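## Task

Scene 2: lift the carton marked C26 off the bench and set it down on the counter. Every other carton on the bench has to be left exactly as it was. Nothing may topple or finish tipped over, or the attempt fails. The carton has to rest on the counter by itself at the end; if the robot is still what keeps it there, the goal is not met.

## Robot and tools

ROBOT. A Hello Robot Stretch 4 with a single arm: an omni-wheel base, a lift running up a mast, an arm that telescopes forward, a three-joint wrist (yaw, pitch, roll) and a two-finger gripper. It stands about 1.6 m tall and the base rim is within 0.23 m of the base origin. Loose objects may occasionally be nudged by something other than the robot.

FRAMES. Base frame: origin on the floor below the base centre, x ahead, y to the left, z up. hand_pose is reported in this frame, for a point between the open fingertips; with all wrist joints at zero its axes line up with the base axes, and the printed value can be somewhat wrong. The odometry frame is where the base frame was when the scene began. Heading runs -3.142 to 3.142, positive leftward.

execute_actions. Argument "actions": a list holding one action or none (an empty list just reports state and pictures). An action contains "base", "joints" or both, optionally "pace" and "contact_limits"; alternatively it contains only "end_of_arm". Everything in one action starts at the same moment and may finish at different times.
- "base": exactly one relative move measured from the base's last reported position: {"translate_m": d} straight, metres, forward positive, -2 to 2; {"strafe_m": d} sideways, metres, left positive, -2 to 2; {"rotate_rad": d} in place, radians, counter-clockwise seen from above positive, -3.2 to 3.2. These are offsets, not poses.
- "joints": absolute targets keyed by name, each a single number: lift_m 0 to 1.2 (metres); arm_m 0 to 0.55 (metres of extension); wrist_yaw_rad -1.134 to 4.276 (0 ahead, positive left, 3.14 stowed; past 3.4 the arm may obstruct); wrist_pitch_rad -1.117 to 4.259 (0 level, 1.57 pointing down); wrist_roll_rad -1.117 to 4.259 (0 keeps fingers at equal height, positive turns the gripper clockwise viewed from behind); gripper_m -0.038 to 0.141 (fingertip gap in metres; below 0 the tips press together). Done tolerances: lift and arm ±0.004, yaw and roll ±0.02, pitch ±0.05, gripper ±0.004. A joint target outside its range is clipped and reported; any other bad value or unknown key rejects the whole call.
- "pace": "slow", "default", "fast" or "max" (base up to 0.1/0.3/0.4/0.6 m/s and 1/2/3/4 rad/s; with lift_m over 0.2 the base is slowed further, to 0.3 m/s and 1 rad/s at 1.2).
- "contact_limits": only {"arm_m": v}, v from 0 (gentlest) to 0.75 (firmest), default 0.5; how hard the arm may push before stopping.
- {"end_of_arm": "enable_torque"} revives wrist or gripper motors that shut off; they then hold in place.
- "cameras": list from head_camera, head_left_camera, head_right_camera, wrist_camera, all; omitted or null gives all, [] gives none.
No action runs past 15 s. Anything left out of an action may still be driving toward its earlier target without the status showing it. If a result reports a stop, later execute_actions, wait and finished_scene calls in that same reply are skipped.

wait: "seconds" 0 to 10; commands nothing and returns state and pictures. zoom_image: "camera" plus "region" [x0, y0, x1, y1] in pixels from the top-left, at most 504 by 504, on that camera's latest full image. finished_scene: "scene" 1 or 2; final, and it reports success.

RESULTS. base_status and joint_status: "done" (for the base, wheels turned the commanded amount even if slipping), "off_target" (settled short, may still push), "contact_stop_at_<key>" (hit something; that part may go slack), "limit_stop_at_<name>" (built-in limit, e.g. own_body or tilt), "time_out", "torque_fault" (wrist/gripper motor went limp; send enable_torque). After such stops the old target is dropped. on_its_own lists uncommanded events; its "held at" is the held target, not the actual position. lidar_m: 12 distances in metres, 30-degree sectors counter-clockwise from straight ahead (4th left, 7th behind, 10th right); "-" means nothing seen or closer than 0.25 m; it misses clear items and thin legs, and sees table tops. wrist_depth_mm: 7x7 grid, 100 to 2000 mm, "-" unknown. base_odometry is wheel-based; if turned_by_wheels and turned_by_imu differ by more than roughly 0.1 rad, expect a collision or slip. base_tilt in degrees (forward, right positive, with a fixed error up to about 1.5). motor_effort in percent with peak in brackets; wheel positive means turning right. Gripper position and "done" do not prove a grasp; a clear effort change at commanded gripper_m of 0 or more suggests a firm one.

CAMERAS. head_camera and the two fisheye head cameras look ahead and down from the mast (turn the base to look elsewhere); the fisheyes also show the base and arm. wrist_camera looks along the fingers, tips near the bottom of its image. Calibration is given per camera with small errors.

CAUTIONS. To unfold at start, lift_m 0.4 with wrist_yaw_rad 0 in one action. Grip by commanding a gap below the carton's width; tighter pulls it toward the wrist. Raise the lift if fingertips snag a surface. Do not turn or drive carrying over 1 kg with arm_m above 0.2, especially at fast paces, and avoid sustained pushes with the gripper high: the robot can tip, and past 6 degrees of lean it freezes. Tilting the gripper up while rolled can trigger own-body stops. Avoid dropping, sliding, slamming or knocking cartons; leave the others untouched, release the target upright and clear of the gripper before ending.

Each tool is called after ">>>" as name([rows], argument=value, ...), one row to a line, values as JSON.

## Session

>>> execute_actions(actions=[])

Scene clock: 0.00 s.
base_odometry: x=+0.000 y=+0.000 heading=+0.000 (m, m, rad; odometry frame)
turned_by_wheels: +0.000 (rad since the last result)
turned_by_imu: +0.000 (rad since the last result)
base_tilt: forward=+0.0 right=+0.4 (deg)
lidar_m: 0.80 0.74 0.75 0.95 1.96 1.78 2.19 0.64 0.66 0.83 2.36 2.23
base_status: not commanded
joint_positions: lift_m=+0.278 arm_m=+0.001 wrist_yaw_rad=+3.090 wrist_pitch_rad=-0.015 wrist_roll_rad=-0.007 gripper_m=+0.057
joint_status: not commanded
motor_effort: lift_m=+21 arm_m=+0 wrist_yaw_rad=+0 wrist_pitch_rad=-5 wrist_roll_rad=-1 gripper_m=-7 wheel_0=+0 wheel_1=+0 wheel_2=+0 (%)
hand_pose: x=-0.1116 y=+0.1022 z=+0.4604 quat_wxyz=(+0.026, +0.007, -0.004, +1.000) (m; base frame)
wrist_depth_mm: - 136 - - - 1808 1661 / - 135 - - - 1756 1661 / 106 138 256 - - 1863 1618 / 131 145 - - - 1808 1661 / 1229 - - - - 1808 1661 / 699 750 196 1397 200 1464 1397 / 668 723 1078 107 1025 991 1008
pictures: head_camera, head_left_camera, head_right_camera, wrist_camera
camera_calibration (this result's frames):
wrist_camera: T_world_to_cam=[[0.080242, 0.996771, -0.00293414, -0.0973346], [0.0161303, -0.00424175, -0.999861, 0.512067], [-0.996645, 0.0801835, -0.0164186, 0.112912], [0, 0, 0, 1]] pos_world=[0.112084, 0.0901386, 0.513564]
Images, in order (width x height): head_camera 420x560, head_left_camera 420x672, head_right_camera 420x672, wrist_camera 616x392.

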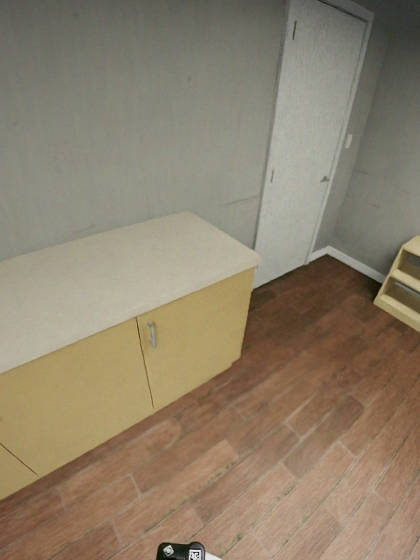

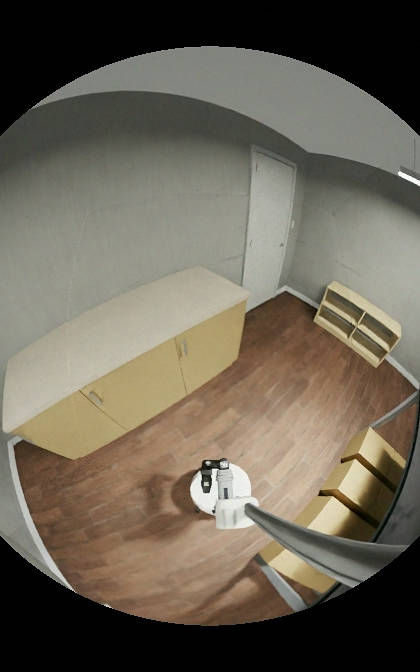

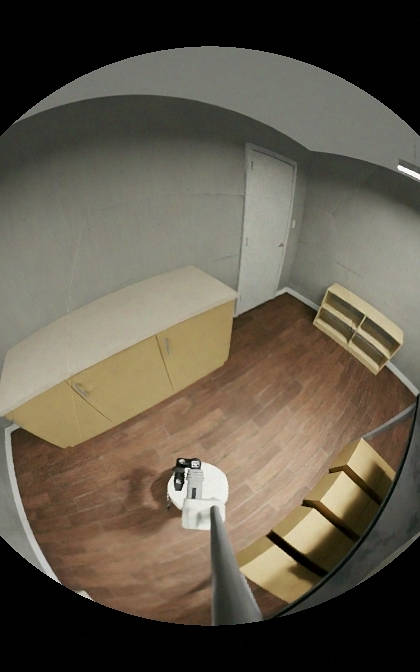

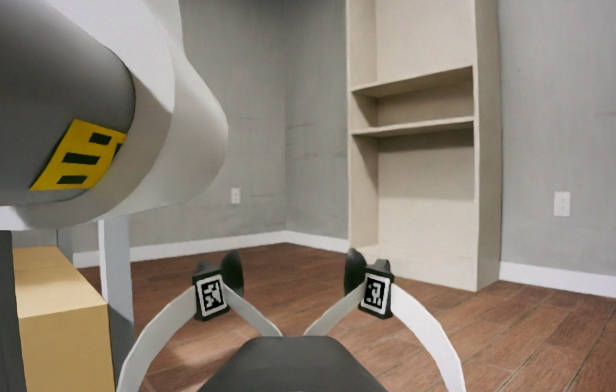

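>>> execute_actions([
  {"base":{"rotate_rad":-2.36},"joints":{"lift_m":0.9},"pace":"fast"},
], cameras=["head_camera","head_left_camera"])

Scene clock: 9.20 s.
base_odometry: x=+0.000 y=+0.000 heading=-2.360 (m, m, rad; odometry frame)
turned_by_wheels: -2.360 (rad since the last result)
turned_by_imu: -2.413 (rad since the last result)
base_tilt: forward=+0.0 right=+0.4 (deg)
lidar_m: 0.64 0.70 1.09 2.35 0.97 0.74 0.74 0.83 2.00 1.78 1.82 0.65
base_status: done
joint_positions: lift_m=+0.900 arm_m=+0.001 wrist_yaw_rad=+3.090 wrist_pitch_rad=-0.015 wrist_roll_rad=-0.007 gripper_m=+0.057
joint_status: all done
motor_effort: lift_m=+24(27) arm_m=+0(0) wrist_yaw_rad=-3(1) wrist_pitch_rad=-5(5) wrist_roll_rad=-1(1) gripper_m=-5(4) wheel_0=+3(11) wheel_1=+2(14) wheel_2=+1(10) (%)
hand_pose: x=-0.1115 y=+0.1022 z=+1.0822 quat_wxyz=(+0.026, +0.007, -0.004, +1.000) (m; base frame)
wrist_depth_mm: - 136 1499 1430 1366 1397 1397 / - 136 1430 1430 1430 1430 1430 / 106 138 257 1464 1464 1397 1397 / 131 145 1464 1430 1430 1464 1397 / 1138 1160 1182 1205 1160 1138 1098 / 917 904 196 904 199 878 854 / 931 917 917 107 878 866 866
pictures: head_camera, head_left_camera
Images, in order (width x height): head_camera 420x560, head_left_camera 420x672.

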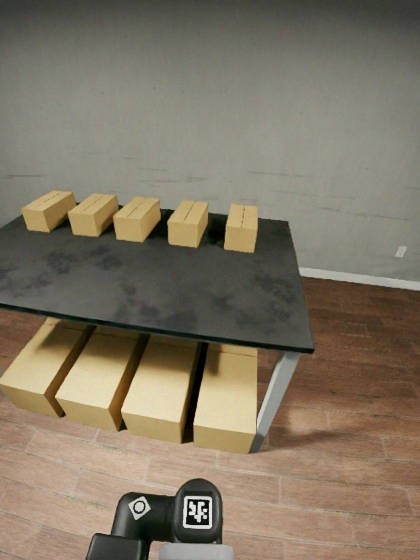

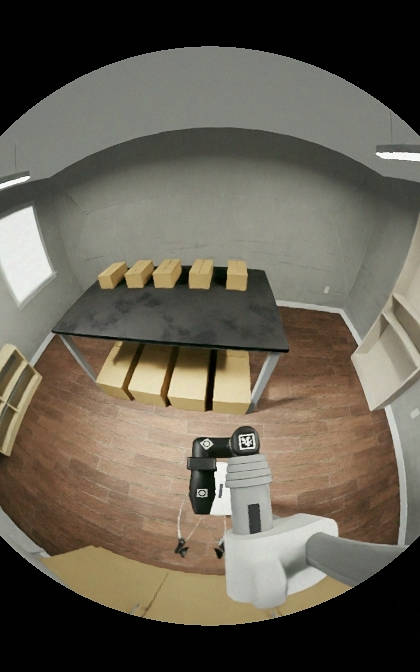

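>>> execute_actions([
  {"base":{"rotate_rad":-0.19},"pace":"fast"},
], cameras=[])

>>> execute_actions([
  {"base":{"strafe_m":-0.65},"pace":"fast"},
], cameras=["head_camera","head_left_camera"])

Scene clock: 19.97 s.
base_odometry: x=+0.000 y=+0.000 heading=-2.549 (m, m, rad; odometry frame)
turned_by_wheels: -0.189 (rad since the last result)
turned_by_imu: -0.194 (rad since the last result)
base_tilt: forward=-0.1 right=+0.4 (deg)
lidar_m: 0.62 0.65 0.87 2.35 1.15 0.78 0.74 0.78 1.02 1.97 1.77 0.68
base_status: done
joint_positions: lift_m=+0.900 arm_m=+0.001 wrist_yaw_rad=+3.090 wrist_pitch_rad=-0.015 wrist_roll_rad=-0.007 gripper_m=+0.057
joint_status: not commanded
motor_effort: lift_m=+24(24) arm_m=+0(0) wrist_yaw_rad=-2(1) wrist_pitch_rad=-4(5) wrist_roll_rad=-1(0) gripper_m=-3(3) wheel_0=+3(7) wheel_1=+3(8) wheel_2=+2(8) (%)
hand_pose: x=-0.1115 y=+0.1022 z=+1.0822 quat_wxyz=(+0.026, +0.007, -0.004, +1.000) (m; base frame)
wrist_depth_mm: - 136 1430 1537 1499 1618 1618 / - 136 1430 1464 1499 1576 1618 / 106 138 257 1464 1537 1576 1618 / 131 145 1430 1499 1537 1618 1661 / 1138 1182 1182 1182 1160 1138 1618 / 831 842 196 891 200 976 1661 / 842 842 878 107 960 991 1661
pictures: none
No camera images: the call's "cameras" was empty. Leave "cameras" out to get every camera's image.

Scene clock: 22.97 s.
base_odometry: x=-0.363 y=+0.539 heading=-2.549 (m, m, rad; odometry frame)
turned_by_wheels: +0.000 (rad since the last result)
turned_by_imu: -0.002 (rad since the last result)
base_tilt: forward=+0.1 right=+0.5 (deg)
lidar_m: 2.41 0.79 0.91 3.00 1.05 0.74 0.69 0.72 1.41 1.32 1.18 1.38
base_status: done
joint_positions: lift_m=+0.900 arm_m=+0.001 wrist_yaw_rad=+3.090 wrist_pitch_rad=-0.015 wrist_roll_rad=-0.007 gripper_m=+0.057
joint_status: not commanded
motor_effort: lift_m=+23(24) arm_m=+0(0) wrist_yaw_rad=-4(1) wrist_pitch_rad=-5(4) wrist_roll_rad=+1(1) gripper_m=-3(4) wheel_0=+1(12) wheel_1=-2(13) wheel_2=+0(3) (%)
hand_pose: x=-0.1115 y=+0.1022 z=+1.0823 quat_wxyz=(+0.026, +0.007, -0.004, +1.000) (m; base frame)
wrist_depth_mm: - 136 1366 1397 1499 1537 1576 / - 135 1397 1430 1499 1537 1576 / 106 138 258 1464 1499 1537 1576 / 131 145 1430 1430 1464 1576 1576 / 1336 1336 1205 1182 1160 1118 1098 / 1336 809 196 854 200 931 976 / 1336 820 854 107 917 931 976
pictures: head_camera, head_left_camera
Images, in order (width x height): head_camera 420x560, head_left_camera 420x672.

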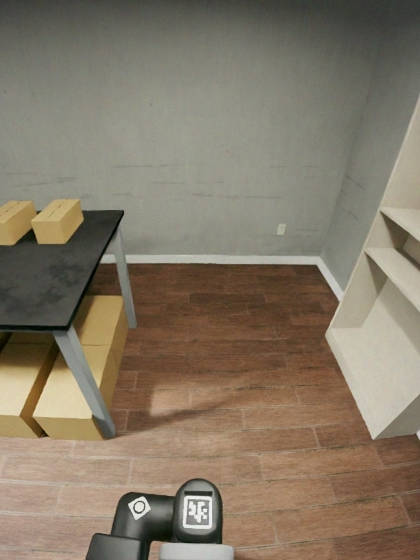

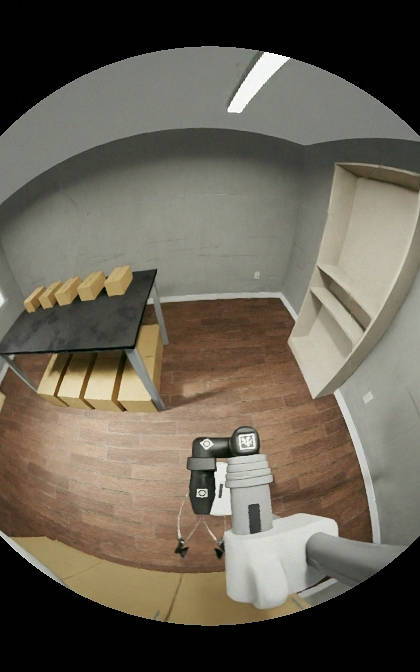

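>>> execute_actions([
  {"base":{"translate_m":2.0},"pace":"fast"},
], cameras=[])

>>> execute_actions([
  {"base":{"rotate_rad":3.075},"pace":"fast"},
], cameras=["head_camera","head_right_camera"])

Scene clock: 35.77 s.
base_odometry: x=-2.021 y=-0.579 heading=-2.549 (m, m, rad; odometry frame)
turned_by_wheels: +0.000 (rad since the last result)
turned_by_imu: -0.010 (rad since the last result)
base_tilt: forward=+0.0 right=+0.4 (deg)
lidar_m: 0.41 0.43 0.58 1.33 0.64 0.70 2.73 1.40 1.06 1.20 0.66 0.45
base_status: done
joint_positions: lift_m=+0.900 arm_m=+0.001 wrist_yaw_rad=+3.090 wrist_pitch_rad=-0.015 wrist_roll_rad=-0.007 gripper_m=+0.057
joint_status: not commanded
motor_effort: lift_m=+23(23) arm_m=+0(0) wrist_yaw_rad=+0(2) wrist_pitch_rad=-5(4) wrist_roll_rad=-2(2) gripper_m=-2(4) wheel_0=+3(9) wheel_1=+1(9) wheel_2=+0(13) (%)
hand_pose: x=-0.1115 y=+0.1022 z=+1.0823 quat_wxyz=(+0.026, +0.007, -0.004, +1.000) (m; base frame)
wrist_depth_mm: - 136 - - - - - / - 135 - - - - - / 106 138 257 - - - - / 131 145 - - - - - / - - - - 1281 960 768 / - - 196 - 199 768 615 / - - - 107 - - 621
pictures: none
No camera images: the call's "cameras" was empty. Leave "cameras" out to get every camera's image.

Scene clock: 38.67 s.
base_odometry: x=-2.021 y=-0.579 heading=+0.526 (m, m, rad; odometry frame)
turned_by_wheels: +3.074 (rad since the last result)
turned_by_imu: +3.141 (rad since the last result)
base_tilt: forward=+0.1 right=+0.4 (deg)
lidar_m: 2.68 1.48 1.05 1.19 0.69 0.45 0.41 0.41 0.55 1.17 0.63 0.63
base_status: done
joint_positions: lift_m=+0.900 arm_m=+0.001 wrist_yaw_rad=+3.090 wrist_pitch_rad=-0.015 wrist_roll_rad=-0.007 gripper_m=+0.057
joint_status: not commanded
motor_effort: lift_m=+23(23) arm_m=+0(0) wrist_yaw_rad=+0(3) wrist_pitch_rad=-5(5) wrist_roll_rad=+0(0) gripper_m=-1(5) wheel_0=-4(8) wheel_1=-3(9) wheel_2=-2(8) (%)
hand_pose: x=-0.1115 y=+0.1022 z=+1.0823 quat_wxyz=(+0.026, +0.007, -0.004, +1.000) (m; base frame)
wrist_depth_mm: - 137 535 564 585 634 661 / - 135 535 559 597 627 654 / 106 138 257 569 597 627 661 / 131 145 544 569 597 640 668 / 500 525 544 574 603 640 668 / 500 525 196 569 200 640 676 / 504 521 544 107 609 640 683
pictures: head_camera, head_right_camera
Images, in order (width x height): head_camera 420x560, head_right_camera 420x672.

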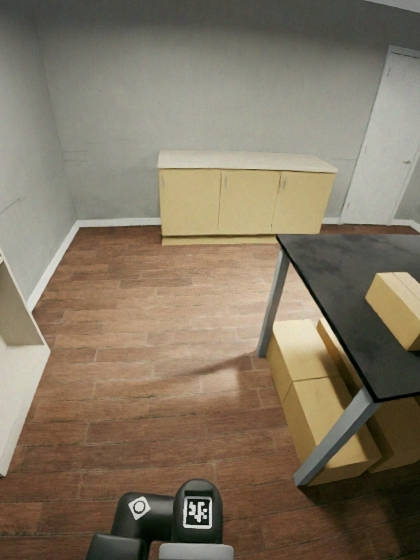

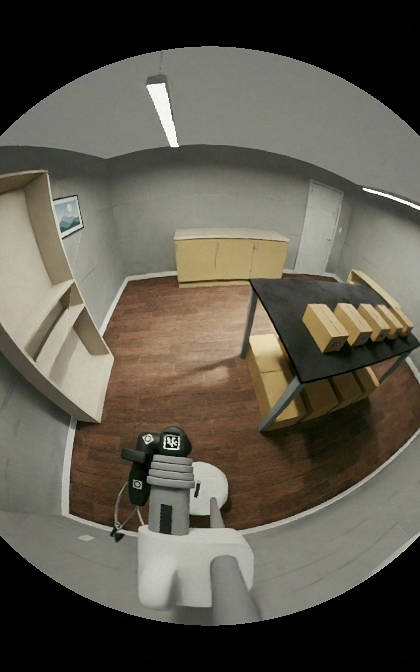

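>>> execute_actions([
  {"base":{"strafe_m":-1.1},"pace":"fast"},
], cameras=["head_camera"])

>>> zoom_image(camera="head_camera", region=[0, 300, 220, 380])

>>> zoom_image(camera="head_camera", region=[200, 300, 420, 380])

Scene clock: 48.17 s.
base_odometry: x=-1.469 y=-1.530 heading=+0.526 (m, m, rad; odometry frame)
turned_by_wheels: +0.000 (rad since the last result)
turned_by_imu: -0.001 (rad since the last result)
base_tilt: forward=-0.1 right=+0.4 (deg)
lidar_m: 0.50 0.52 0.66 2.10 0.47 0.29 0.27 0.27 0.39 0.79 0.86 0.56
base_status: done
joint_positions: lift_m=+0.900 arm_m=+0.001 wrist_yaw_rad=+3.090 wrist_pitch_rad=-0.015 wrist_roll_rad=-0.007 gripper_m=+0.057
joint_status: not commanded
motor_effort: lift_m=+23(23) arm_m=+0(1) wrist_yaw_rad=+1(0) wrist_pitch_rad=-5(5) wrist_roll_rad=-2(0) gripper_m=-4(2) wheel_0=+2(12) wheel_1=+2(11) wheel_2=+0(1) (%)
hand_pose: x=-0.1115 y=+0.1022 z=+1.0823 quat_wxyz=(+0.026, +0.007, -0.004, +1.000) (m; base frame)
wrist_depth_mm: - 137 404 421 449 469 492 / - 135 407 427 449 477 500 / 106 138 258 427 449 477 496 / 131 145 413 430 452 477 504 / 377 394 413 433 455 480 504 / 379 397 196 433 200 488 508 / 384 394 413 107 459 488 512
pictures: head_camera
Images, in order (width x height): head_camera 420x560.

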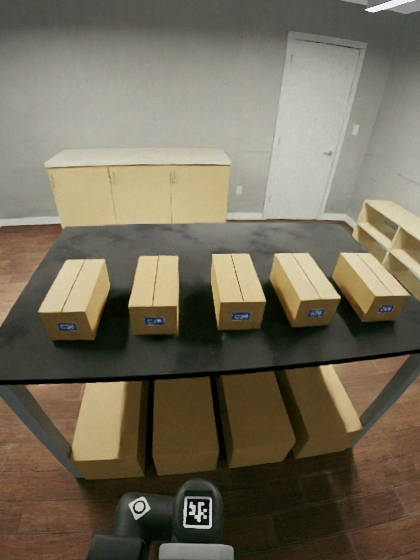

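Region (0, 300, 220, 380) of head_camera's 420x560 image, scaled by 2.291, with more detail than that image has; it fills the top 183 rows of this view, and the rest is white.

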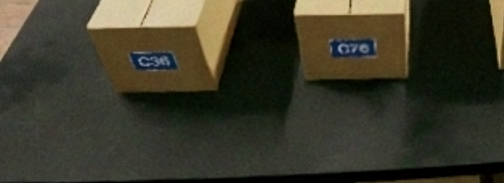

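Region (200, 300, 420, 380) of head_camera's 420x560 image, scaled by 2.291, with more detail than that image has; it fills the top 183 rows of this view, and the rest is white.

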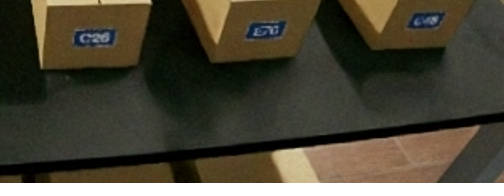

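>>> execute_actions([
  {"base":{"rotate_rad":0.118},"joints":{"lift_m":0.95,"wrist_yaw_rad":0,"wrist_pitch_rad":0,"gripper_m":0.141}},
], cameras=[])

>>> execute_actions([
  {"base":{"strafe_m":-0.12},"joints":{"lift_m":0.85}},
])

Scene clock: 58.60 s.
base_odometry: x=-1.469 y=-1.530 heading=+0.643 (m, m, rad; odometry frame)
turned_by_wheels: +0.117 (rad since the last result)
turned_by_imu: +0.119 (rad since the last result)
base_tilt: forward=-0.1 right=+0.4 (deg)
lidar_m: 0.50 0.54 0.74 1.18 0.40 0.29 0.27 0.29 0.42 1.12 0.72 0.55
base_status: done
joint_positions: lift_m=+0.950 arm_m=+0.001 wrist_yaw_rad=+0.000 wrist_pitch_rad=+0.002 wrist_roll_rad=-0.007 gripper_m=+0.141
joint_status: all done
motor_effort: lift_m=+24(25) arm_m=+0(1) wrist_yaw_rad=-3(7) wrist_pitch_rad=-5(5) wrist_roll_rad=+0(2) gripper_m=-1(3) wheel_0=-3(5) wheel_1=-3(8) wheel_2=-2(7) (%)
hand_pose: x=+0.4605 y=-0.0873 z=+1.1274 quat_wxyz=(+1.000, -0.003, +0.001, +0.000) (m; base frame)
wrist_depth_mm: - - - - - - - / - - - - - - - / - - - - - - - / - - - - - - - / - - - - - 683 - / 488 436 436 634 449 480 449 / 488 442 439 107 452 496 452
pictures: none
No camera images: the call's "cameras" was empty. Leave "cameras" out to get every camera's image.

Scene clock: 60.17 s.
base_odometry: x=-1.398 y=-1.626 heading=+0.643 (m, m, rad; odometry frame)
turned_by_wheels: +0.000 (rad since the last result)
turned_by_imu: +0.000 (rad since the last result)
base_tilt: forward=+0.0 right=+0.4 (deg)
lidar_m: 0.51 0.54 0.73 1.17 0.40 0.28 0.27 0.30 0.42 1.12 0.77 0.54
base_status: done
joint_positions: lift_m=+0.850 arm_m=+0.001 wrist_yaw_rad=+0.000 wrist_pitch_rad=+0.002 wrist_roll_rad=-0.007 gripper_m=+0.141
joint_status: all done
motor_effort: lift_m=+17(24) arm_m=-1(0) wrist_yaw_rad=-2(4) wrist_pitch_rad=-4(4) wrist_roll_rad=-1(2) gripper_m=+0(2) wheel_0=+3(10) wheel_1=-1(12) wheel_2=+0(2) (%)
hand_pose: x=+0.4605 y=-0.0874 z=+1.0280 quat_wxyz=(+1.000, -0.003, +0.001, +0.000) (m; base frame)
wrist_depth_mm: - - - - - - - / - - - - - - - / - - - - - - - / - - - - - - - / 430 430 627 442 609 442 569 / 433 387 399 442 397 415 442 / 332 322 345 107 343 320 329
pictures: head_camera, head_left_camera, head_right_camera, wrist_camera
camera_calibration (this result's frames):
wrist_camera: T_world_to_cam=[[-0.0286054, -0.999588, -0.00245543, -0.0774256], [-0.0330131, 0.00339983, -0.999449, 1.09235], [0.999045, -0.0285085, -0.0330967, -0.203812], [0, 0, 0, 1]] pos_world=[0.237465, -0.0869179, 1.08482]
Images, in order (width x height): head_camera 420x560, head_left_camera 420x672, head_right_camera 420x672, wrist_camera 616x392.

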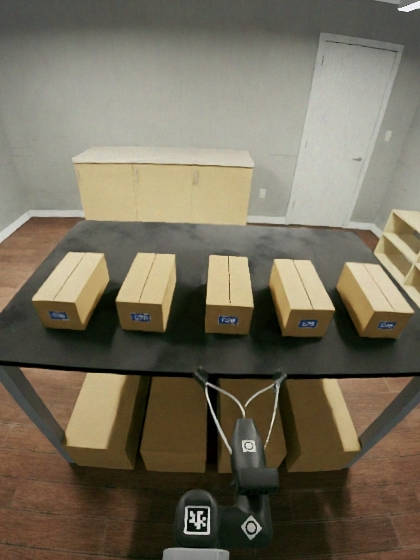

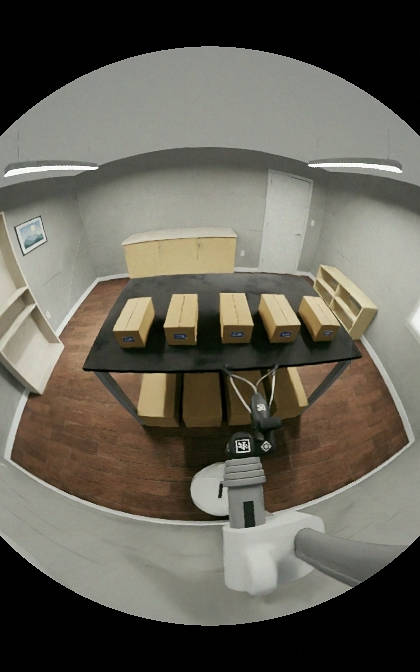

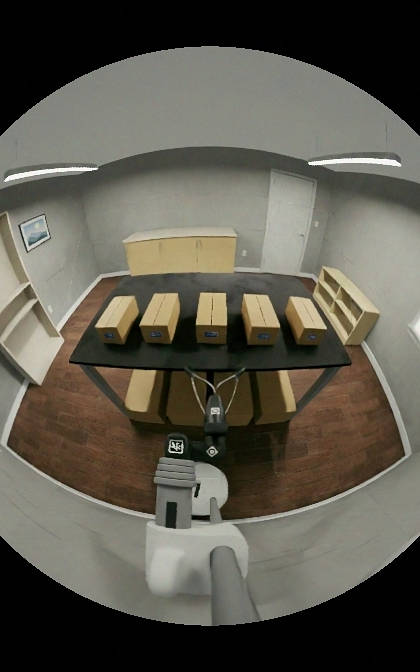

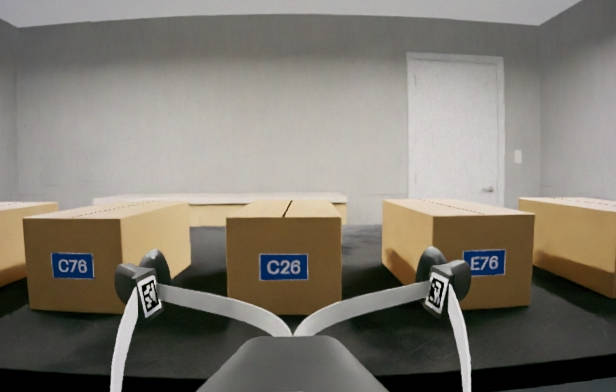

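>>> execute_actions([
  {"base":{"strafe_m":0.01},"joints":{"lift_m":0.815}},
], cameras=[])

>>> execute_actions([
  {"joints":{"arm_m":0.13}},
], cameras=["head_camera","wrist_camera"])

Scene clock: 68.17 s.
base_odometry: x=-1.403 y=-1.618 heading=+0.643 (m, m, rad; odometry frame)
turned_by_wheels: +0.000 (rad since the last result)
turned_by_imu: -0.001 (rad since the last result)
base_tilt: forward=+0.0 right=+0.4 (deg)
lidar_m: 0.50 0.53 0.73 1.15 0.42 0.29 0.26 0.28 0.43 1.12 0.76 0.54
base_status: done
joint_positions: lift_m=+0.815 arm_m=+0.001 wrist_yaw_rad=+0.000 wrist_pitch_rad=+0.002 wrist_roll_rad=-0.007 gripper_m=+0.141
joint_status: all done
motor_effort: lift_m=+17(16) arm_m=-1(1) wrist_yaw_rad=-2(1) wrist_pitch_rad=-4(4) wrist_roll_rad=+0(1) gripper_m=-1(1) wheel_0=-4(8) wheel_1=+2(8) wheel_2=+0(4) (%)
hand_pose: x=+0.4605 y=-0.0874 z=+0.9930 quat_wxyz=(+1.000, -0.003, +0.001, +0.000) (m; base frame)
wrist_depth_mm: - - - - - - - / - - - - - - - / - - - - - - - / 430 512 - 439 1078 439 591 / 430 430 559 439 554 442 521 / 357 306 319 373 315 330 349 / 296 297 300 107 304 307 351
pictures: none
No camera images: the call's "cameras" was empty. Leave "cameras" out to get every camera's image.

Scene clock: 69.60 s.
base_odometry: x=-1.403 y=-1.618 heading=+0.643 (m, m, rad; odometry frame)
turned_by_wheels: +0.000 (rad since the last result)
turned_by_imu: +0.000 (rad since the last result)
base_tilt: forward=+0.1 right=+0.3 (deg)
lidar_m: 0.51 0.54 0.74 1.18 0.41 0.29 0.27 0.28 0.43 1.14 0.74 0.55
base_status: not commanded
joint_positions: lift_m=+0.815 arm_m=+0.129 wrist_yaw_rad=+0.000 wrist_pitch_rad=+0.002 wrist_roll_rad=-0.007 gripper_m=+0.141
joint_status: all done
motor_effort: lift_m=+17(17) arm_m=+7(13) wrist_yaw_rad=-3(0) wrist_pitch_rad=-3(4) wrist_roll_rad=-1(0) gripper_m=-2(0) wheel_0=-4(4) wheel_1=+2(2) wheel_2=+0(0) (%)
hand_pose: x=+0.5881 y=-0.0874 z=+0.9930 quat_wxyz=(+1.000, -0.003, +0.001, +0.000) (m; base frame)
wrist_depth_mm: - - - - - - - / - - - - - - - / - - - - - - - / 327 508 - 310 564 384 364 / 304 373 315 312 488 314 314 / 306 304 314 312 312 315 317 / 262 253 272 107 272 253 -
pictures: head_camera, wrist_camera
camera_calibration (this result's frames):
wrist_camera: T_world_to_cam=[[-0.0286236, -0.999587, -0.0024553, -0.0738573], [-0.0330231, 0.00340059, -0.999449, 1.06159], [0.999045, -0.0285268, -0.0331068, -0.332398], [0, 0, 0, 1]] pos_world=[0.365023, -0.0869191, 1.04982]
Images, in order (width x height): head_camera 420x560, wrist_camera 616x392.

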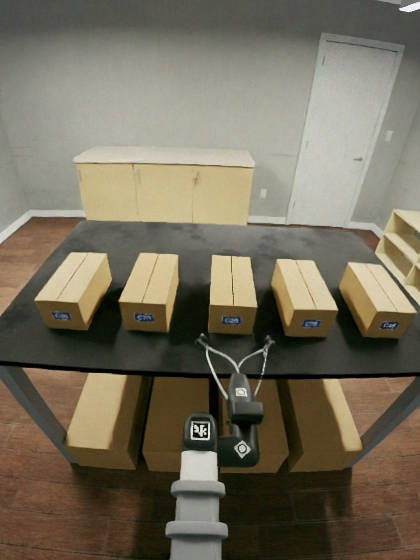

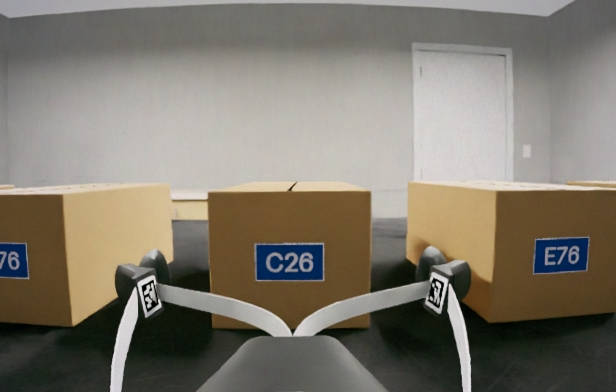

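>>> execute_actions([
  {"base":{"strafe_m":0.006},"joints":{"arm_m":0.2},"pace":"slow"},
], cameras=["head_camera","wrist_camera"])

Scene clock: 83.73 s.
base_odometry: x=-1.407 y=-1.614 heading=+0.643 (m, m, rad; odometry frame)
turned_by_wheels: +0.000 (rad since the last result)
turned_by_imu: -0.001 (rad since the last result)
base_tilt: forward=+0.0 right=+0.5 (deg)
lidar_m: 0.51 0.54 0.73 1.17 0.41 0.28 0.27 0.28 0.43 1.12 0.76 0.53
base_status: done
joint_positions: lift_m=+0.815 arm_m=+0.199 wrist_yaw_rad=+0.000 wrist_pitch_rad=+0.002 wrist_roll_rad=-0.007 gripper_m=+0.141
joint_status: all done
motor_effort: lift_m=+17(17) arm_m=+7(6) wrist_yaw_rad=-2(0) wrist_pitch_rad=-4(3) wrist_roll_rad=+0(0) gripper_m=-1(2) wheel_0=-4(7) wheel_1=+4(7) wheel_2=+0(0) (%)
hand_pose: x=+0.6581 y=-0.0874 z=+0.9930 quat_wxyz=(+1.000, -0.003, +0.001, +0.000) (m; base frame)
wrist_depth_mm: - - - - - - - / - - - - - - - / - - - - - - - / 315 484 244 240 - 394 402 / 279 359 242 242 242 319 247 / 277 303 245 244 244 296 246 / 258 253 247 107 247 251 -
pictures: head_camera, wrist_camera
camera_calibration (this result's frames):
wrist_camera: T_world_to_cam=[[-0.028641, -0.999587, -0.00245518, -0.0718479], [-0.033023, 0.00340104, -0.999449, 1.0639], [0.999044, -0.0285441, -0.0331068, -0.402313], [0, 0, 0, 1]] pos_world=[0.435004, -0.0869203, 1.04982]
Images, in order (width x height): head_camera 420x560, wrist_camera 616x392.

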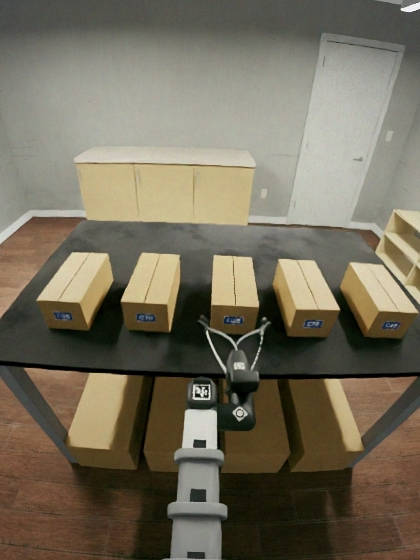

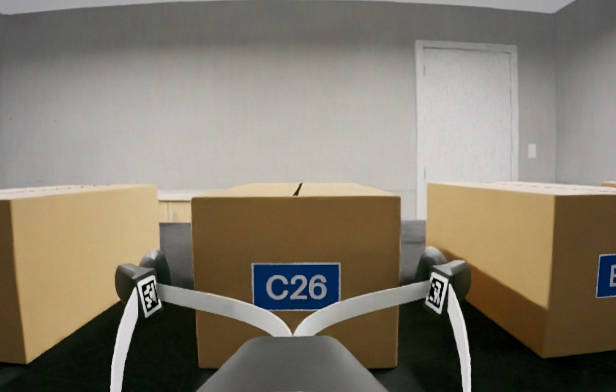

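>>> execute_actions([
  {"joints":{"arm_m":0.235},"pace":"slow","contact_limits":{"arm_m":0.2}},
], cameras=["wrist_camera"])

Scene clock: 90.90 s.
base_odometry: x=-1.407 y=-1.614 heading=+0.643 (m, m, rad; odometry frame)
turned_by_wheels: +0.000 (rad since the last result)
turned_by_imu: -0.001 (rad since the last result)
base_tilt: forward=+0.0 right=+0.4 (deg)
lidar_m: 0.52 0.53 0.73 1.16 0.40 0.30 0.27 0.28 0.43 1.12 0.75 0.55
base_status: not commanded
joint_positions: lift_m=+0.815 arm_m=+0.234 wrist_yaw_rad=+0.000 wrist_pitch_rad=+0.002 wrist_roll_rad=-0.007 gripper_m=+0.141
joint_status: all done
motor_effort: lift_m=+17(17) arm_m=+7(2) wrist_yaw_rad=-1(2) wrist_pitch_rad=-4(4) wrist_roll_rad=-2(0) gripper_m=+1(1) wheel_0=-3(4) wheel_1=+4(3) wheel_2=+0(0) (%)
contact_limits: arm_m 0.2
hand_pose: x=+0.6931 y=-0.0874 z=+0.9930 quat_wxyz=(+1.000, -0.003, +0.001, +0.000) (m; base frame)
wrist_depth_mm: - - - - - - - / - - - - - - - / - - - - - - - / 314 - 240 233 - 397 394 / 277 355 206 207 208 317 247 / 274 303 208 208 208 296 246 / 257 252 211 107 211 251 -
pictures: wrist_camera
camera_calibration (this result's frames):
wrist_camera: T_world_to_cam=[[-0.0286412, -0.999587, -0.00245512, -0.0708454], [-0.033023, 0.00340099, -0.999449, 1.06506], [0.999044, -0.0285443, -0.0331068, -0.437282], [0, 0, 0, 1]] pos_world=[0.470006, -0.0869203, 1.04982]
Images, in order (width x height): wrist_camera 616x392.

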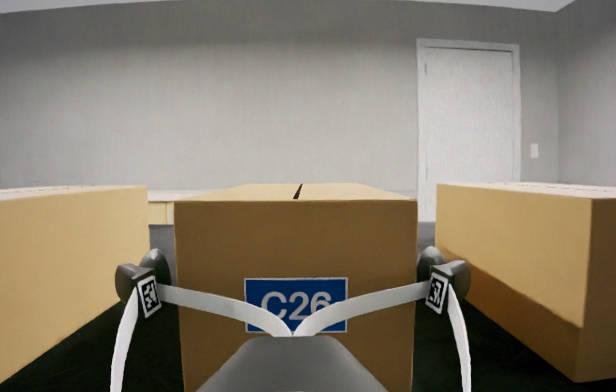

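>>> execute_actions([
  {"joints":{"arm_m":0.257},"pace":"slow","contact_limits":{"arm_m":0.2}},
], cameras=["wrist_camera"])

>>> execute_actions([
  {"joints":{"gripper_m":0.0}},
], cameras=["head_camera","wrist_camera"])

Scene clock: 96.30 s.
base_odometry: x=-1.407 y=-1.614 heading=+0.643 (m, m, rad; odometry frame)
turned_by_wheels: +0.000 (rad since the last result)
turned_by_imu: -0.001 (rad since the last result)
base_tilt: forward=+0.0 right=+0.5 (deg)
lidar_m: 0.50 0.53 0.73 1.18 0.41 0.29 0.27 0.30 0.43 1.13 0.77 0.55
base_status: not commanded
joint_positions: lift_m=+0.815 arm_m=+0.256 wrist_yaw_rad=+0.000 wrist_pitch_rad=+0.002 wrist_roll_rad=-0.007 gripper_m=+0.141
joint_status: all done
motor_effort: lift_m=+17(17) arm_m=+8(7) wrist_yaw_rad=-2(0) wrist_pitch_rad=-4(4) wrist_roll_rad=-2(1) gripper_m=-1(0) wheel_0=-4(4) wheel_1=+3(3) wheel_2=+0(0) (%)
contact_limits: arm_m 0.2
hand_pose: x=+0.7150 y=-0.0875 z=+0.9930 quat_wxyz=(+1.000, -0.003, +0.001, +0.000) (m; base frame)
wrist_depth_mm: - - - - - - - / - - - - - - - / - - - - - - - / 312 - 237 231 - 399 394 / 277 351 195 196 196 317 247 / 273 198 195 196 198 294 245 / 258 251 198 107 201 251 -
pictures: wrist_camera
camera_calibration (this result's frames):
wrist_camera: T_world_to_cam=[[-0.028799, -0.999582, -0.00245522, -0.0701484], [-0.0330224, 0.00340631, -0.999449, 1.06578], [0.99904, -0.028702, -0.0331067, -0.459242], [0, 0, 0, 1]] pos_world=[0.491975, -0.0869306, 1.04982]
Images, in order (width x height): wrist_camera 616x392.

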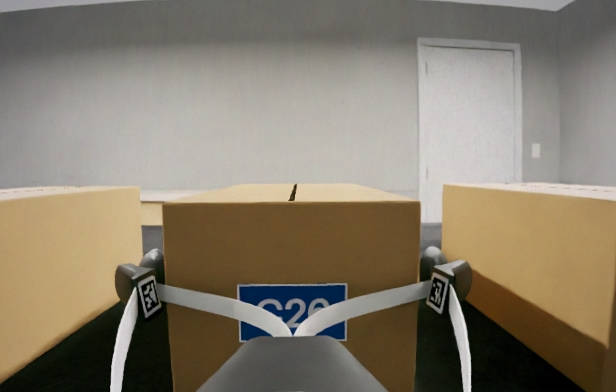

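Scene clock: 98.67 s.
base_odometry: x=-1.407 y=-1.614 heading=+0.643 (m, m, rad; odometry frame)
turned_by_wheels: +0.000 (rad since the last result)
turned_by_imu: -0.001 (rad since the last result)
base_tilt: forward=+0.0 right=+0.3 (deg)
lidar_m: 0.49 0.54 0.73 1.17 0.40 0.29 0.26 0.29 0.42 1.13 0.75 0.55
base_status: not commanded
joint_positions: lift_m=+0.815 arm_m=+0.256 wrist_yaw_rad=+0.000 wrist_pitch_rad=+0.002 wrist_roll_rad=-0.007 gripper_m=+0.001
joint_status: all done
motor_effort: lift_m=+17(17) arm_m=+7(7) wrist_yaw_rad=+0(2) wrist_pitch_rad=-5(5) wrist_roll_rad=-3(1) gripper_m=-39(41) wheel_0=-4(3) wheel_1=+4(3) wheel_2=+0(0) (%)
hand_pose: x=+0.7151 y=-0.0875 z=+0.9929 quat_wxyz=(+1.000, -0.003, +0.001, +0.000) (m; base frame)
wrist_depth_mm: - - - - - - - / - - - - - - - / - - - - - - - / 314 413 224 218 215 384 379 / 276 330 156 158 159 317 247 / 245 157 158 159 160 163 245 / 249 159 158 107 161 258 -
pictures: head_camera, wrist_camera
camera_calibration (this result's frames):
wrist_camera: T_world_to_cam=[[-0.028799, -0.999582, -0.00244771, -0.070155], [-0.0332796, 0.00340618, -0.99944, 1.06589], [0.999031, -0.0287014, -0.0333638, -0.45901], [0, 0, 0, 1]] pos_world=[0.492017, -0.0869306, 1.0498]
Images, in order (width x height): head_camera 420x560, wrist_camera 616x392.

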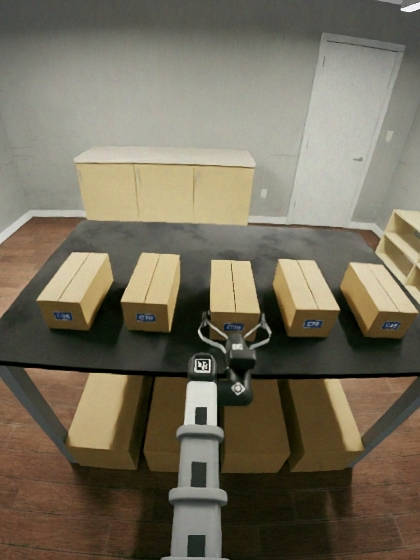

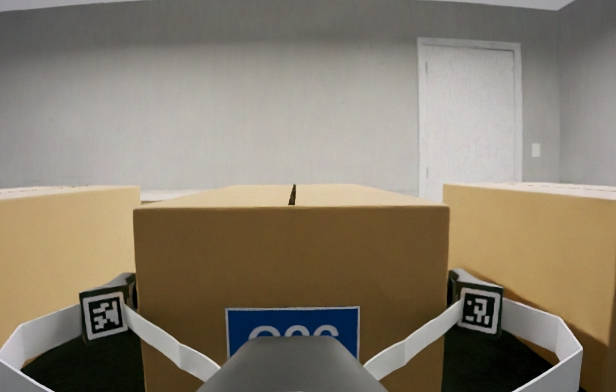

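>>> execute_actions([
  {"joints":{"lift_m":0.87},"pace":"slow"},
], cameras=["head_camera","wrist_camera"])

Scene clock: 102.90 s.
base_odometry: x=-1.407 y=-1.614 heading=+0.643 (m, m, rad; odometry frame)
turned_by_wheels: +0.000 (rad since the last result)
turned_by_imu: -0.001 (rad since the last result)
base_tilt: forward=-0.1 right=+0.5 (deg)
lidar_m: 0.51 0.54 0.74 1.17 0.40 0.29 0.26 0.29 0.42 1.12 0.75 0.54
base_status: not commanded
joint_positions: lift_m=+0.870 arm_m=+0.256 wrist_yaw_rad=+0.000 wrist_pitch_rad=+0.003 wrist_roll_rad=-0.007 gripper_m=+0.001
joint_status: all done
motor_effort: lift_m=+25(26) arm_m=+7(8) wrist_yaw_rad=-1(1) wrist_pitch_rad=-7(7) wrist_roll_rad=+0(0) gripper_m=-41(40) wheel_0=-4(3) wheel_1=+3(3) wheel_2=+0(0) (%)
hand_pose: x=+0.7151 y=-0.0874 z=+1.0470 quat_wxyz=(+1.000, -0.003, +0.001, +0.000) (m; base frame)
wrist_depth_mm: - - - - - - - / - - - - - - - / - - - - - - - / - - 242 230 228 - - / 315 330 157 158 159 340 304 / 245 157 158 159 160 163 245 / 277 158 158 107 160 329 -
pictures: head_camera, wrist_camera
camera_calibration (this result's frames):
wrist_camera: T_world_to_cam=[[-0.0288007, -0.999582, -0.00242605, -0.0700439], [-0.0340292, 0.00340612, -0.999415, 1.12051], [0.999006, -0.0287013, -0.0341131, -0.456401], [0, 0, 0, 1]] pos_world=[0.49206, -0.0869305, 1.10411]
Images, in order (width x height): head_camera 420x560, wrist_camera 616x392.

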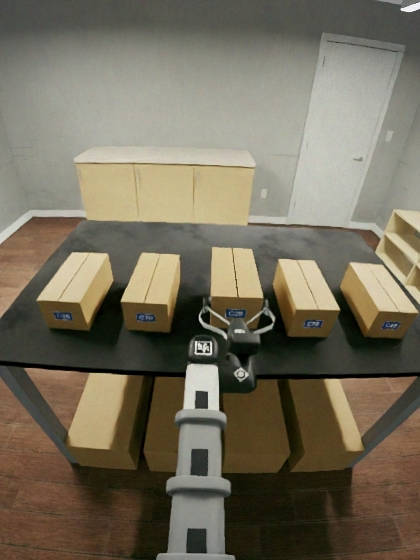

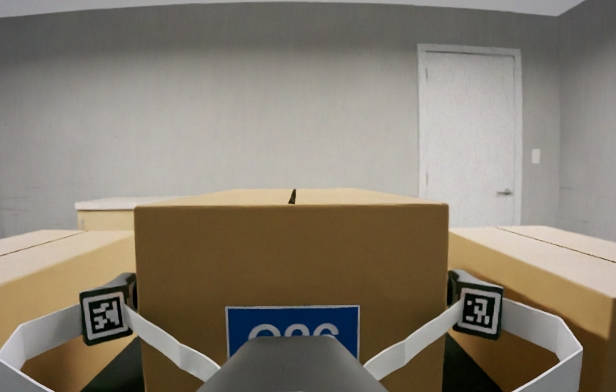

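>>> execute_actions([
  {"joints":{"lift_m":1.0},"base":{"translate_m":0.07}},
], cameras=[])

>>> execute_actions([
  {"joints":{"arm_m":0.0},"base":{"strafe_m":1.2}},
], cameras=["head_camera","head_left_camera"])

Scene clock: 110.30 s.
base_odometry: x=-1.351 y=-1.572 heading=+0.644 (m, m, rad; odometry frame)
turned_by_wheels: +0.000 (rad since the last result)
turned_by_imu: -0.001 (rad since the last result)
base_tilt: forward=+0.0 right=+0.4 (deg)
lidar_m: 0.44 0.46 0.64 1.47 0.51 0.36 0.34 0.37 0.53 1.40 0.65 0.47
base_status: done
joint_positions: lift_m=+1.000 arm_m=+0.256 wrist_yaw_rad=+0.000 wrist_pitch_rad=+0.003 wrist_roll_rad=-0.007 gripper_m=+0.001
joint_status: all done
motor_effort: lift_m=+25(27) arm_m=+7(7) wrist_yaw_rad=-2(1) wrist_pitch_rad=-8(8) wrist_roll_rad=+0(2) gripper_m=-37(41) wheel_0=+3(8) wheel_1=+2(6) wheel_2=-1(8) (%)
hand_pose: x=+0.7151 y=-0.0874 z=+1.1770 quat_wxyz=(+1.000, -0.003, +0.002, +0.000) (m; base frame)
wrist_depth_mm: - - - - - - - / - - - - - - - / - - - - - - - / - - 239 230 227 - - / - - 156 158 159 - - / 809 158 158 159 160 163 878 / 480 159 158 107 160 591 -
pictures: none
No camera images: the call's "cameras" was empty. Leave "cameras" out to get every camera's image.

Scene clock: 115.63 s.
base_odometry: x=-2.071 y=-0.612 heading=+0.644 (m, m, rad; odometry frame)
turned_by_wheels: +0.000 (rad since the last result)
turned_by_imu: -0.001 (rad since the last result)
base_tilt: forward=-0.1 right=+0.5 (deg)
lidar_m: 0.39 1.28 1.08 1.18 0.52 0.37 0.34 0.39 0.54 1.43 0.66 0.51
base_status: done
joint_positions: lift_m=+1.000 arm_m=+0.002 wrist_yaw_rad=+0.000 wrist_pitch_rad=+0.003 wrist_roll_rad=-0.007 gripper_m=+0.001
joint_status: all done
joint sent to its limit — the command would take arm_m past its lower limit, so that joint was sent only as far as its limit.
motor_effort: lift_m=+24(24) arm_m=-7(6) wrist_yaw_rad=-3(2) wrist_pitch_rad=-8(8) wrist_roll_rad=+0(0) gripper_m=-40(40) wheel_0=-1(11) wheel_1=+2(10) wheel_2=+0(1) (%)
hand_pose: x=+0.4618 y=-0.0874 z=+1.1770 quat_wxyz=(+1.000, -0.003, +0.002, +0.000) (m; base frame)
wrist_depth_mm: - - - - - - - / 1808 - - - - - - / 1808 - - - - - - / 1863 - 242 233 228 - - / 1863 - 157 158 159 - - / 1661 157 158 159 160 163 842 / 1921 158 158 107 161 - -
pictures: head_camera, head_left_camera
Images, in order (width x height): head_camera 420x560, head_left_camera 420x672.

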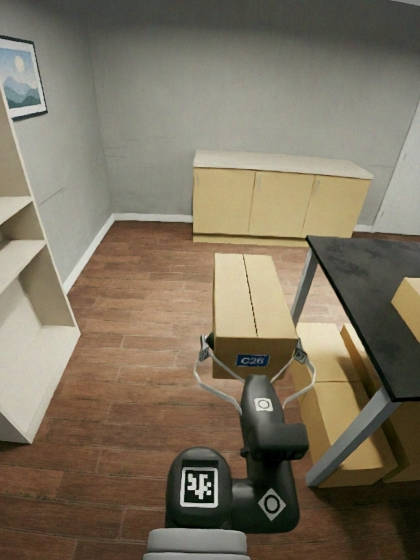

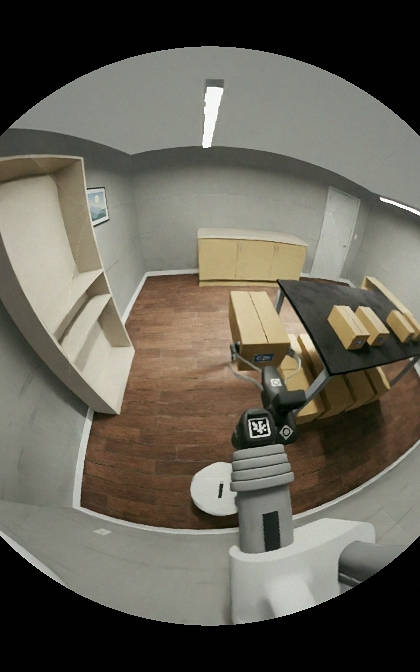

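>>> execute_actions([
  {"base":{"translate_m":2.0},"pace":"fast"},
], cameras=["head_camera","head_left_camera"])

Scene clock: 130.53 s.
base_odometry: x=-0.472 y=+0.589 heading=+0.644 (m, m, rad; odometry frame)
turned_by_wheels: +0.000 (rad since the last result)
turned_by_imu: -0.011 (rad since the last result)
base_tilt: forward=+0.0 right=+0.6 (deg)
lidar_m: 0.39 1.42 1.27 1.19 1.09 1.28 2.35 0.82 0.91 3.14 1.14 0.51
base_status: done
joint_positions: lift_m=+1.000 arm_m=+0.002 wrist_yaw_rad=+0.000 wrist_pitch_rad=+0.003 wrist_roll_rad=-0.007 gripper_m=+0.001
joint_status: not commanded
motor_effort: lift_m=+24(24) arm_m=-7(7) wrist_yaw_rad=-2(3) wrist_pitch_rad=-7(7) wrist_roll_rad=-1(1) gripper_m=-40(40) wheel_0=+3(8) wheel_1=+3(7) wheel_2=-1(14) (%)
hand_pose: x=+0.4617 y=-0.0874 z=+1.1770 quat_wxyz=(+1.000, -0.003, +0.002, +0.000) (m; base frame)
wrist_depth_mm: 1098 1098 1098 1118 1118 1160 1160 / 1118 1098 1118 1118 1160 1160 1160 / 1098 1118 1138 1138 1138 1160 1138 / 1118 1118 243 232 228 1138 1182 / 1138 1138 157 158 159 1182 1205 / 1138 158 158 158 160 163 866 / 1160 158 158 107 160 627 -
pictures: head_camera, head_left_camera
Images, in order (width x height): head_camera 420x560, head_left_camera 420x672.

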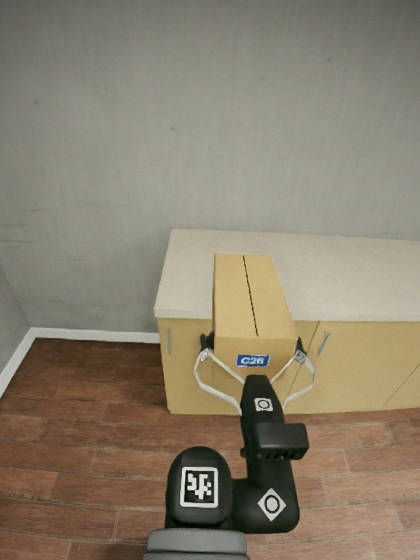

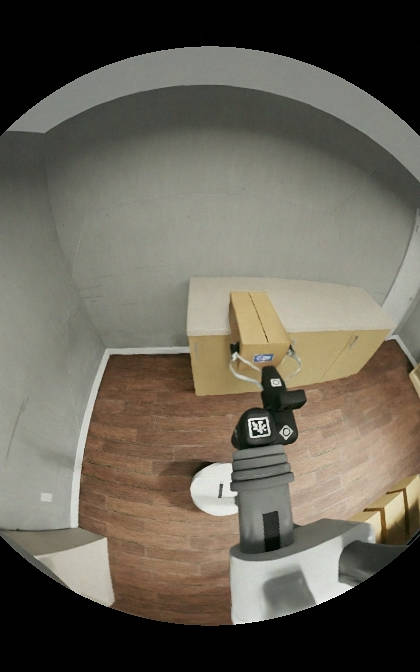

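>>> execute_actions([
  {"base":{"strafe_m":-0.35},"joints":{"arm_m":0.4}},
], cameras=[])

>>> execute_actions([
  {"base":{"translate_m":0.15},"joints":{"lift_m":0.85},"pace":"slow"},
], cameras=["head_camera","wrist_camera"])

Scene clock: 139.47 s.
base_odometry: x=-0.262 y=+0.310 heading=+0.644 (m, m, rad; odometry frame)
turned_by_wheels: +0.000 (rad since the last result)
turned_by_imu: -0.001 (rad since the last result)
base_tilt: forward=+0.0 right=+0.4 (deg)
lidar_m: 0.76 0.80 1.63 1.54 1.38 1.77 0.67 0.66 0.89 2.79 1.13 0.82
base_status: done
joint_positions: lift_m=+1.000 arm_m=+0.399 wrist_yaw_rad=+0.000 wrist_pitch_rad=+0.003 wrist_roll_rad=-0.007 gripper_m=+0.001
joint_status: all done
motor_effort: lift_m=+24(24) arm_m=+7(7) wrist_yaw_rad=-2(2) wrist_pitch_rad=-8(9) wrist_roll_rad=-2(1) gripper_m=-38(40) wheel_0=+3(11) wheel_1=-3(11) wheel_2=+0(1) (%)
hand_pose: x=+0.8581 y=-0.0874 z=+1.1770 quat_wxyz=(+1.000, -0.003, +0.002, +0.000) (m; base frame)
wrist_depth_mm: 723 732 741 741 750 759 759 / 723 741 741 750 759 759 788 / 741 741 759 759 768 768 778 / 750 741 243 232 229 788 778 / 750 750 157 158 159 788 809 / 759 157 158 159 160 163 809 / 609 159 158 107 160 621 -
pictures: none
No camera images: the call's "cameras" was empty. Leave "cameras" out to get every camera's image.

Scene clock: 142.23 s.
base_odometry: x=-0.142 y=+0.400 heading=+0.645 (m, m, rad; odometry frame)
turned_by_wheels: +0.000 (rad since the last result)
turned_by_imu: -0.001 (rad since the last result)
base_tilt: forward=+0.0 right=+0.4 (deg)
lidar_m: 0.60 0.63 1.65 1.53 1.45 1.77 0.78 0.82 1.09 2.78 0.90 0.64
base_status: done
joint_positions: lift_m=+0.850 arm_m=+0.399 wrist_yaw_rad=+0.000 wrist_pitch_rad=+0.003 wrist_roll_rad=-0.007 gripper_m=+0.001
joint_status: all done
motor_effort: lift_m=+17(24) arm_m=+7(7) wrist_yaw_rad=+0(0) wrist_pitch_rad=-8(8) wrist_roll_rad=-1(2) gripper_m=-41(40) wheel_0=+5(7) wheel_1=+3(6) wheel_2=-3(6) (%)
hand_pose: x=+0.8581 y=-0.0874 z=+1.0276 quat_wxyz=(+1.000, -0.003, +0.002, +0.000) (m; base frame)
wrist_depth_mm: 580 585 597 603 603 609 615 / 585 591 597 603 615 621 627 / 591 597 609 615 621 627 621 / 603 597 241 231 228 621 640 / 609 609 157 158 159 634 640 / 442 158 158 159 160 163 477 / 322 159 158 107 161 332 -
pictures: head_camera, wrist_camera
camera_calibration (this result's frames):
wrist_camera: T_world_to_cam=[[-0.0286764, -0.999586, -0.00241694, -0.0660512], [-0.0343487, 0.00340191, -0.999404, 1.10618], [0.998998, -0.0285763, -0.0344321, -0.599638], [0, 0, 0, 1]] pos_world=[0.635139, -0.0869224, 1.08471]
Images, in order (width x height): head_camera 420x560, wrist_camera 616x392.

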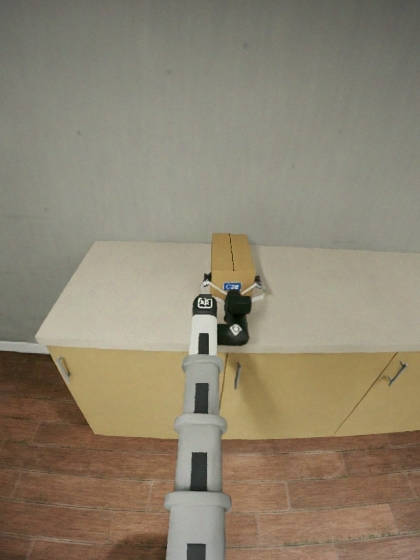

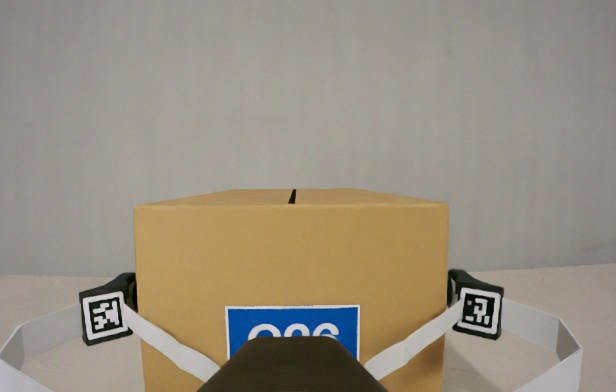

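>>> execute_actions([
  {"joints":{"lift_m":0.823},"pace":"slow"},
], cameras=["wrist_camera"])

Scene clock: 147.23 s.
base_odometry: x=-0.142 y=+0.400 heading=+0.645 (m, m, rad; odometry frame)
turned_by_wheels: +0.000 (rad since the last result)
turned_by_imu: -0.001 (rad since the last result)
base_tilt: forward=+0.0 right=+0.4 (deg)
lidar_m: 0.61 0.63 1.62 1.54 1.46 1.76 0.79 0.81 1.10 2.78 0.89 0.64
base_status: not commanded
joint_positions: lift_m=+0.823 arm_m=+0.399 wrist_yaw_rad=+0.000 wrist_pitch_rad=+0.003 wrist_roll_rad=-0.007 gripper_m=+0.001
joint_status: all done
motor_effort: lift_m=+17(17) arm_m=+7(7) wrist_yaw_rad=-1(4) wrist_pitch_rad=-8(8) wrist_roll_rad=+0(1) gripper_m=-39(40) wheel_0=+5(4) wheel_1=+3(3) wheel_2=-3(3) (%)
hand_pose: x=+0.8581 y=-0.0874 z=+1.0006 quat_wxyz=(+1.000, -0.003, +0.002, +0.000) (m; base frame)
wrist_depth_mm: 585 585 597 597 603 609 615 / 585 591 597 615 609 621 615 / 591 597 603 609 615 621 621 / 603 603 242 232 228 627 634 / 597 512 157 158 160 627 634 / 375 158 158 159 160 163 399 / 270 158 158 107 160 279 -
pictures: wrist_camera
camera_calibration (this result's frames):
wrist_camera: T_world_to_cam=[[-0.0286766, -0.999586, -0.00241696, -0.0661162], [-0.0343488, 0.00340194, -0.999404, 1.07919], [0.998998, -0.0285765, -0.0344321, -0.600569], [0, 0, 0, 1]] pos_world=[0.635141, -0.0869224, 1.05771]
Images, in order (width x height): wrist_camera 616x392.

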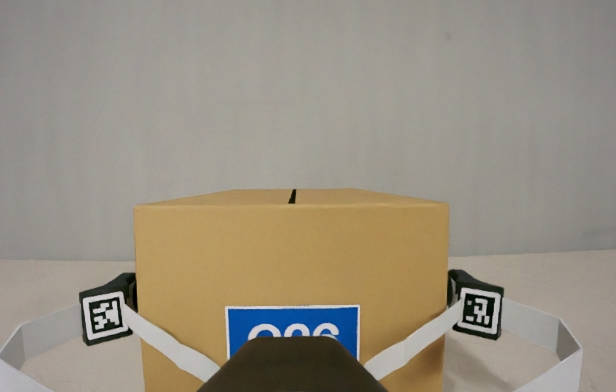

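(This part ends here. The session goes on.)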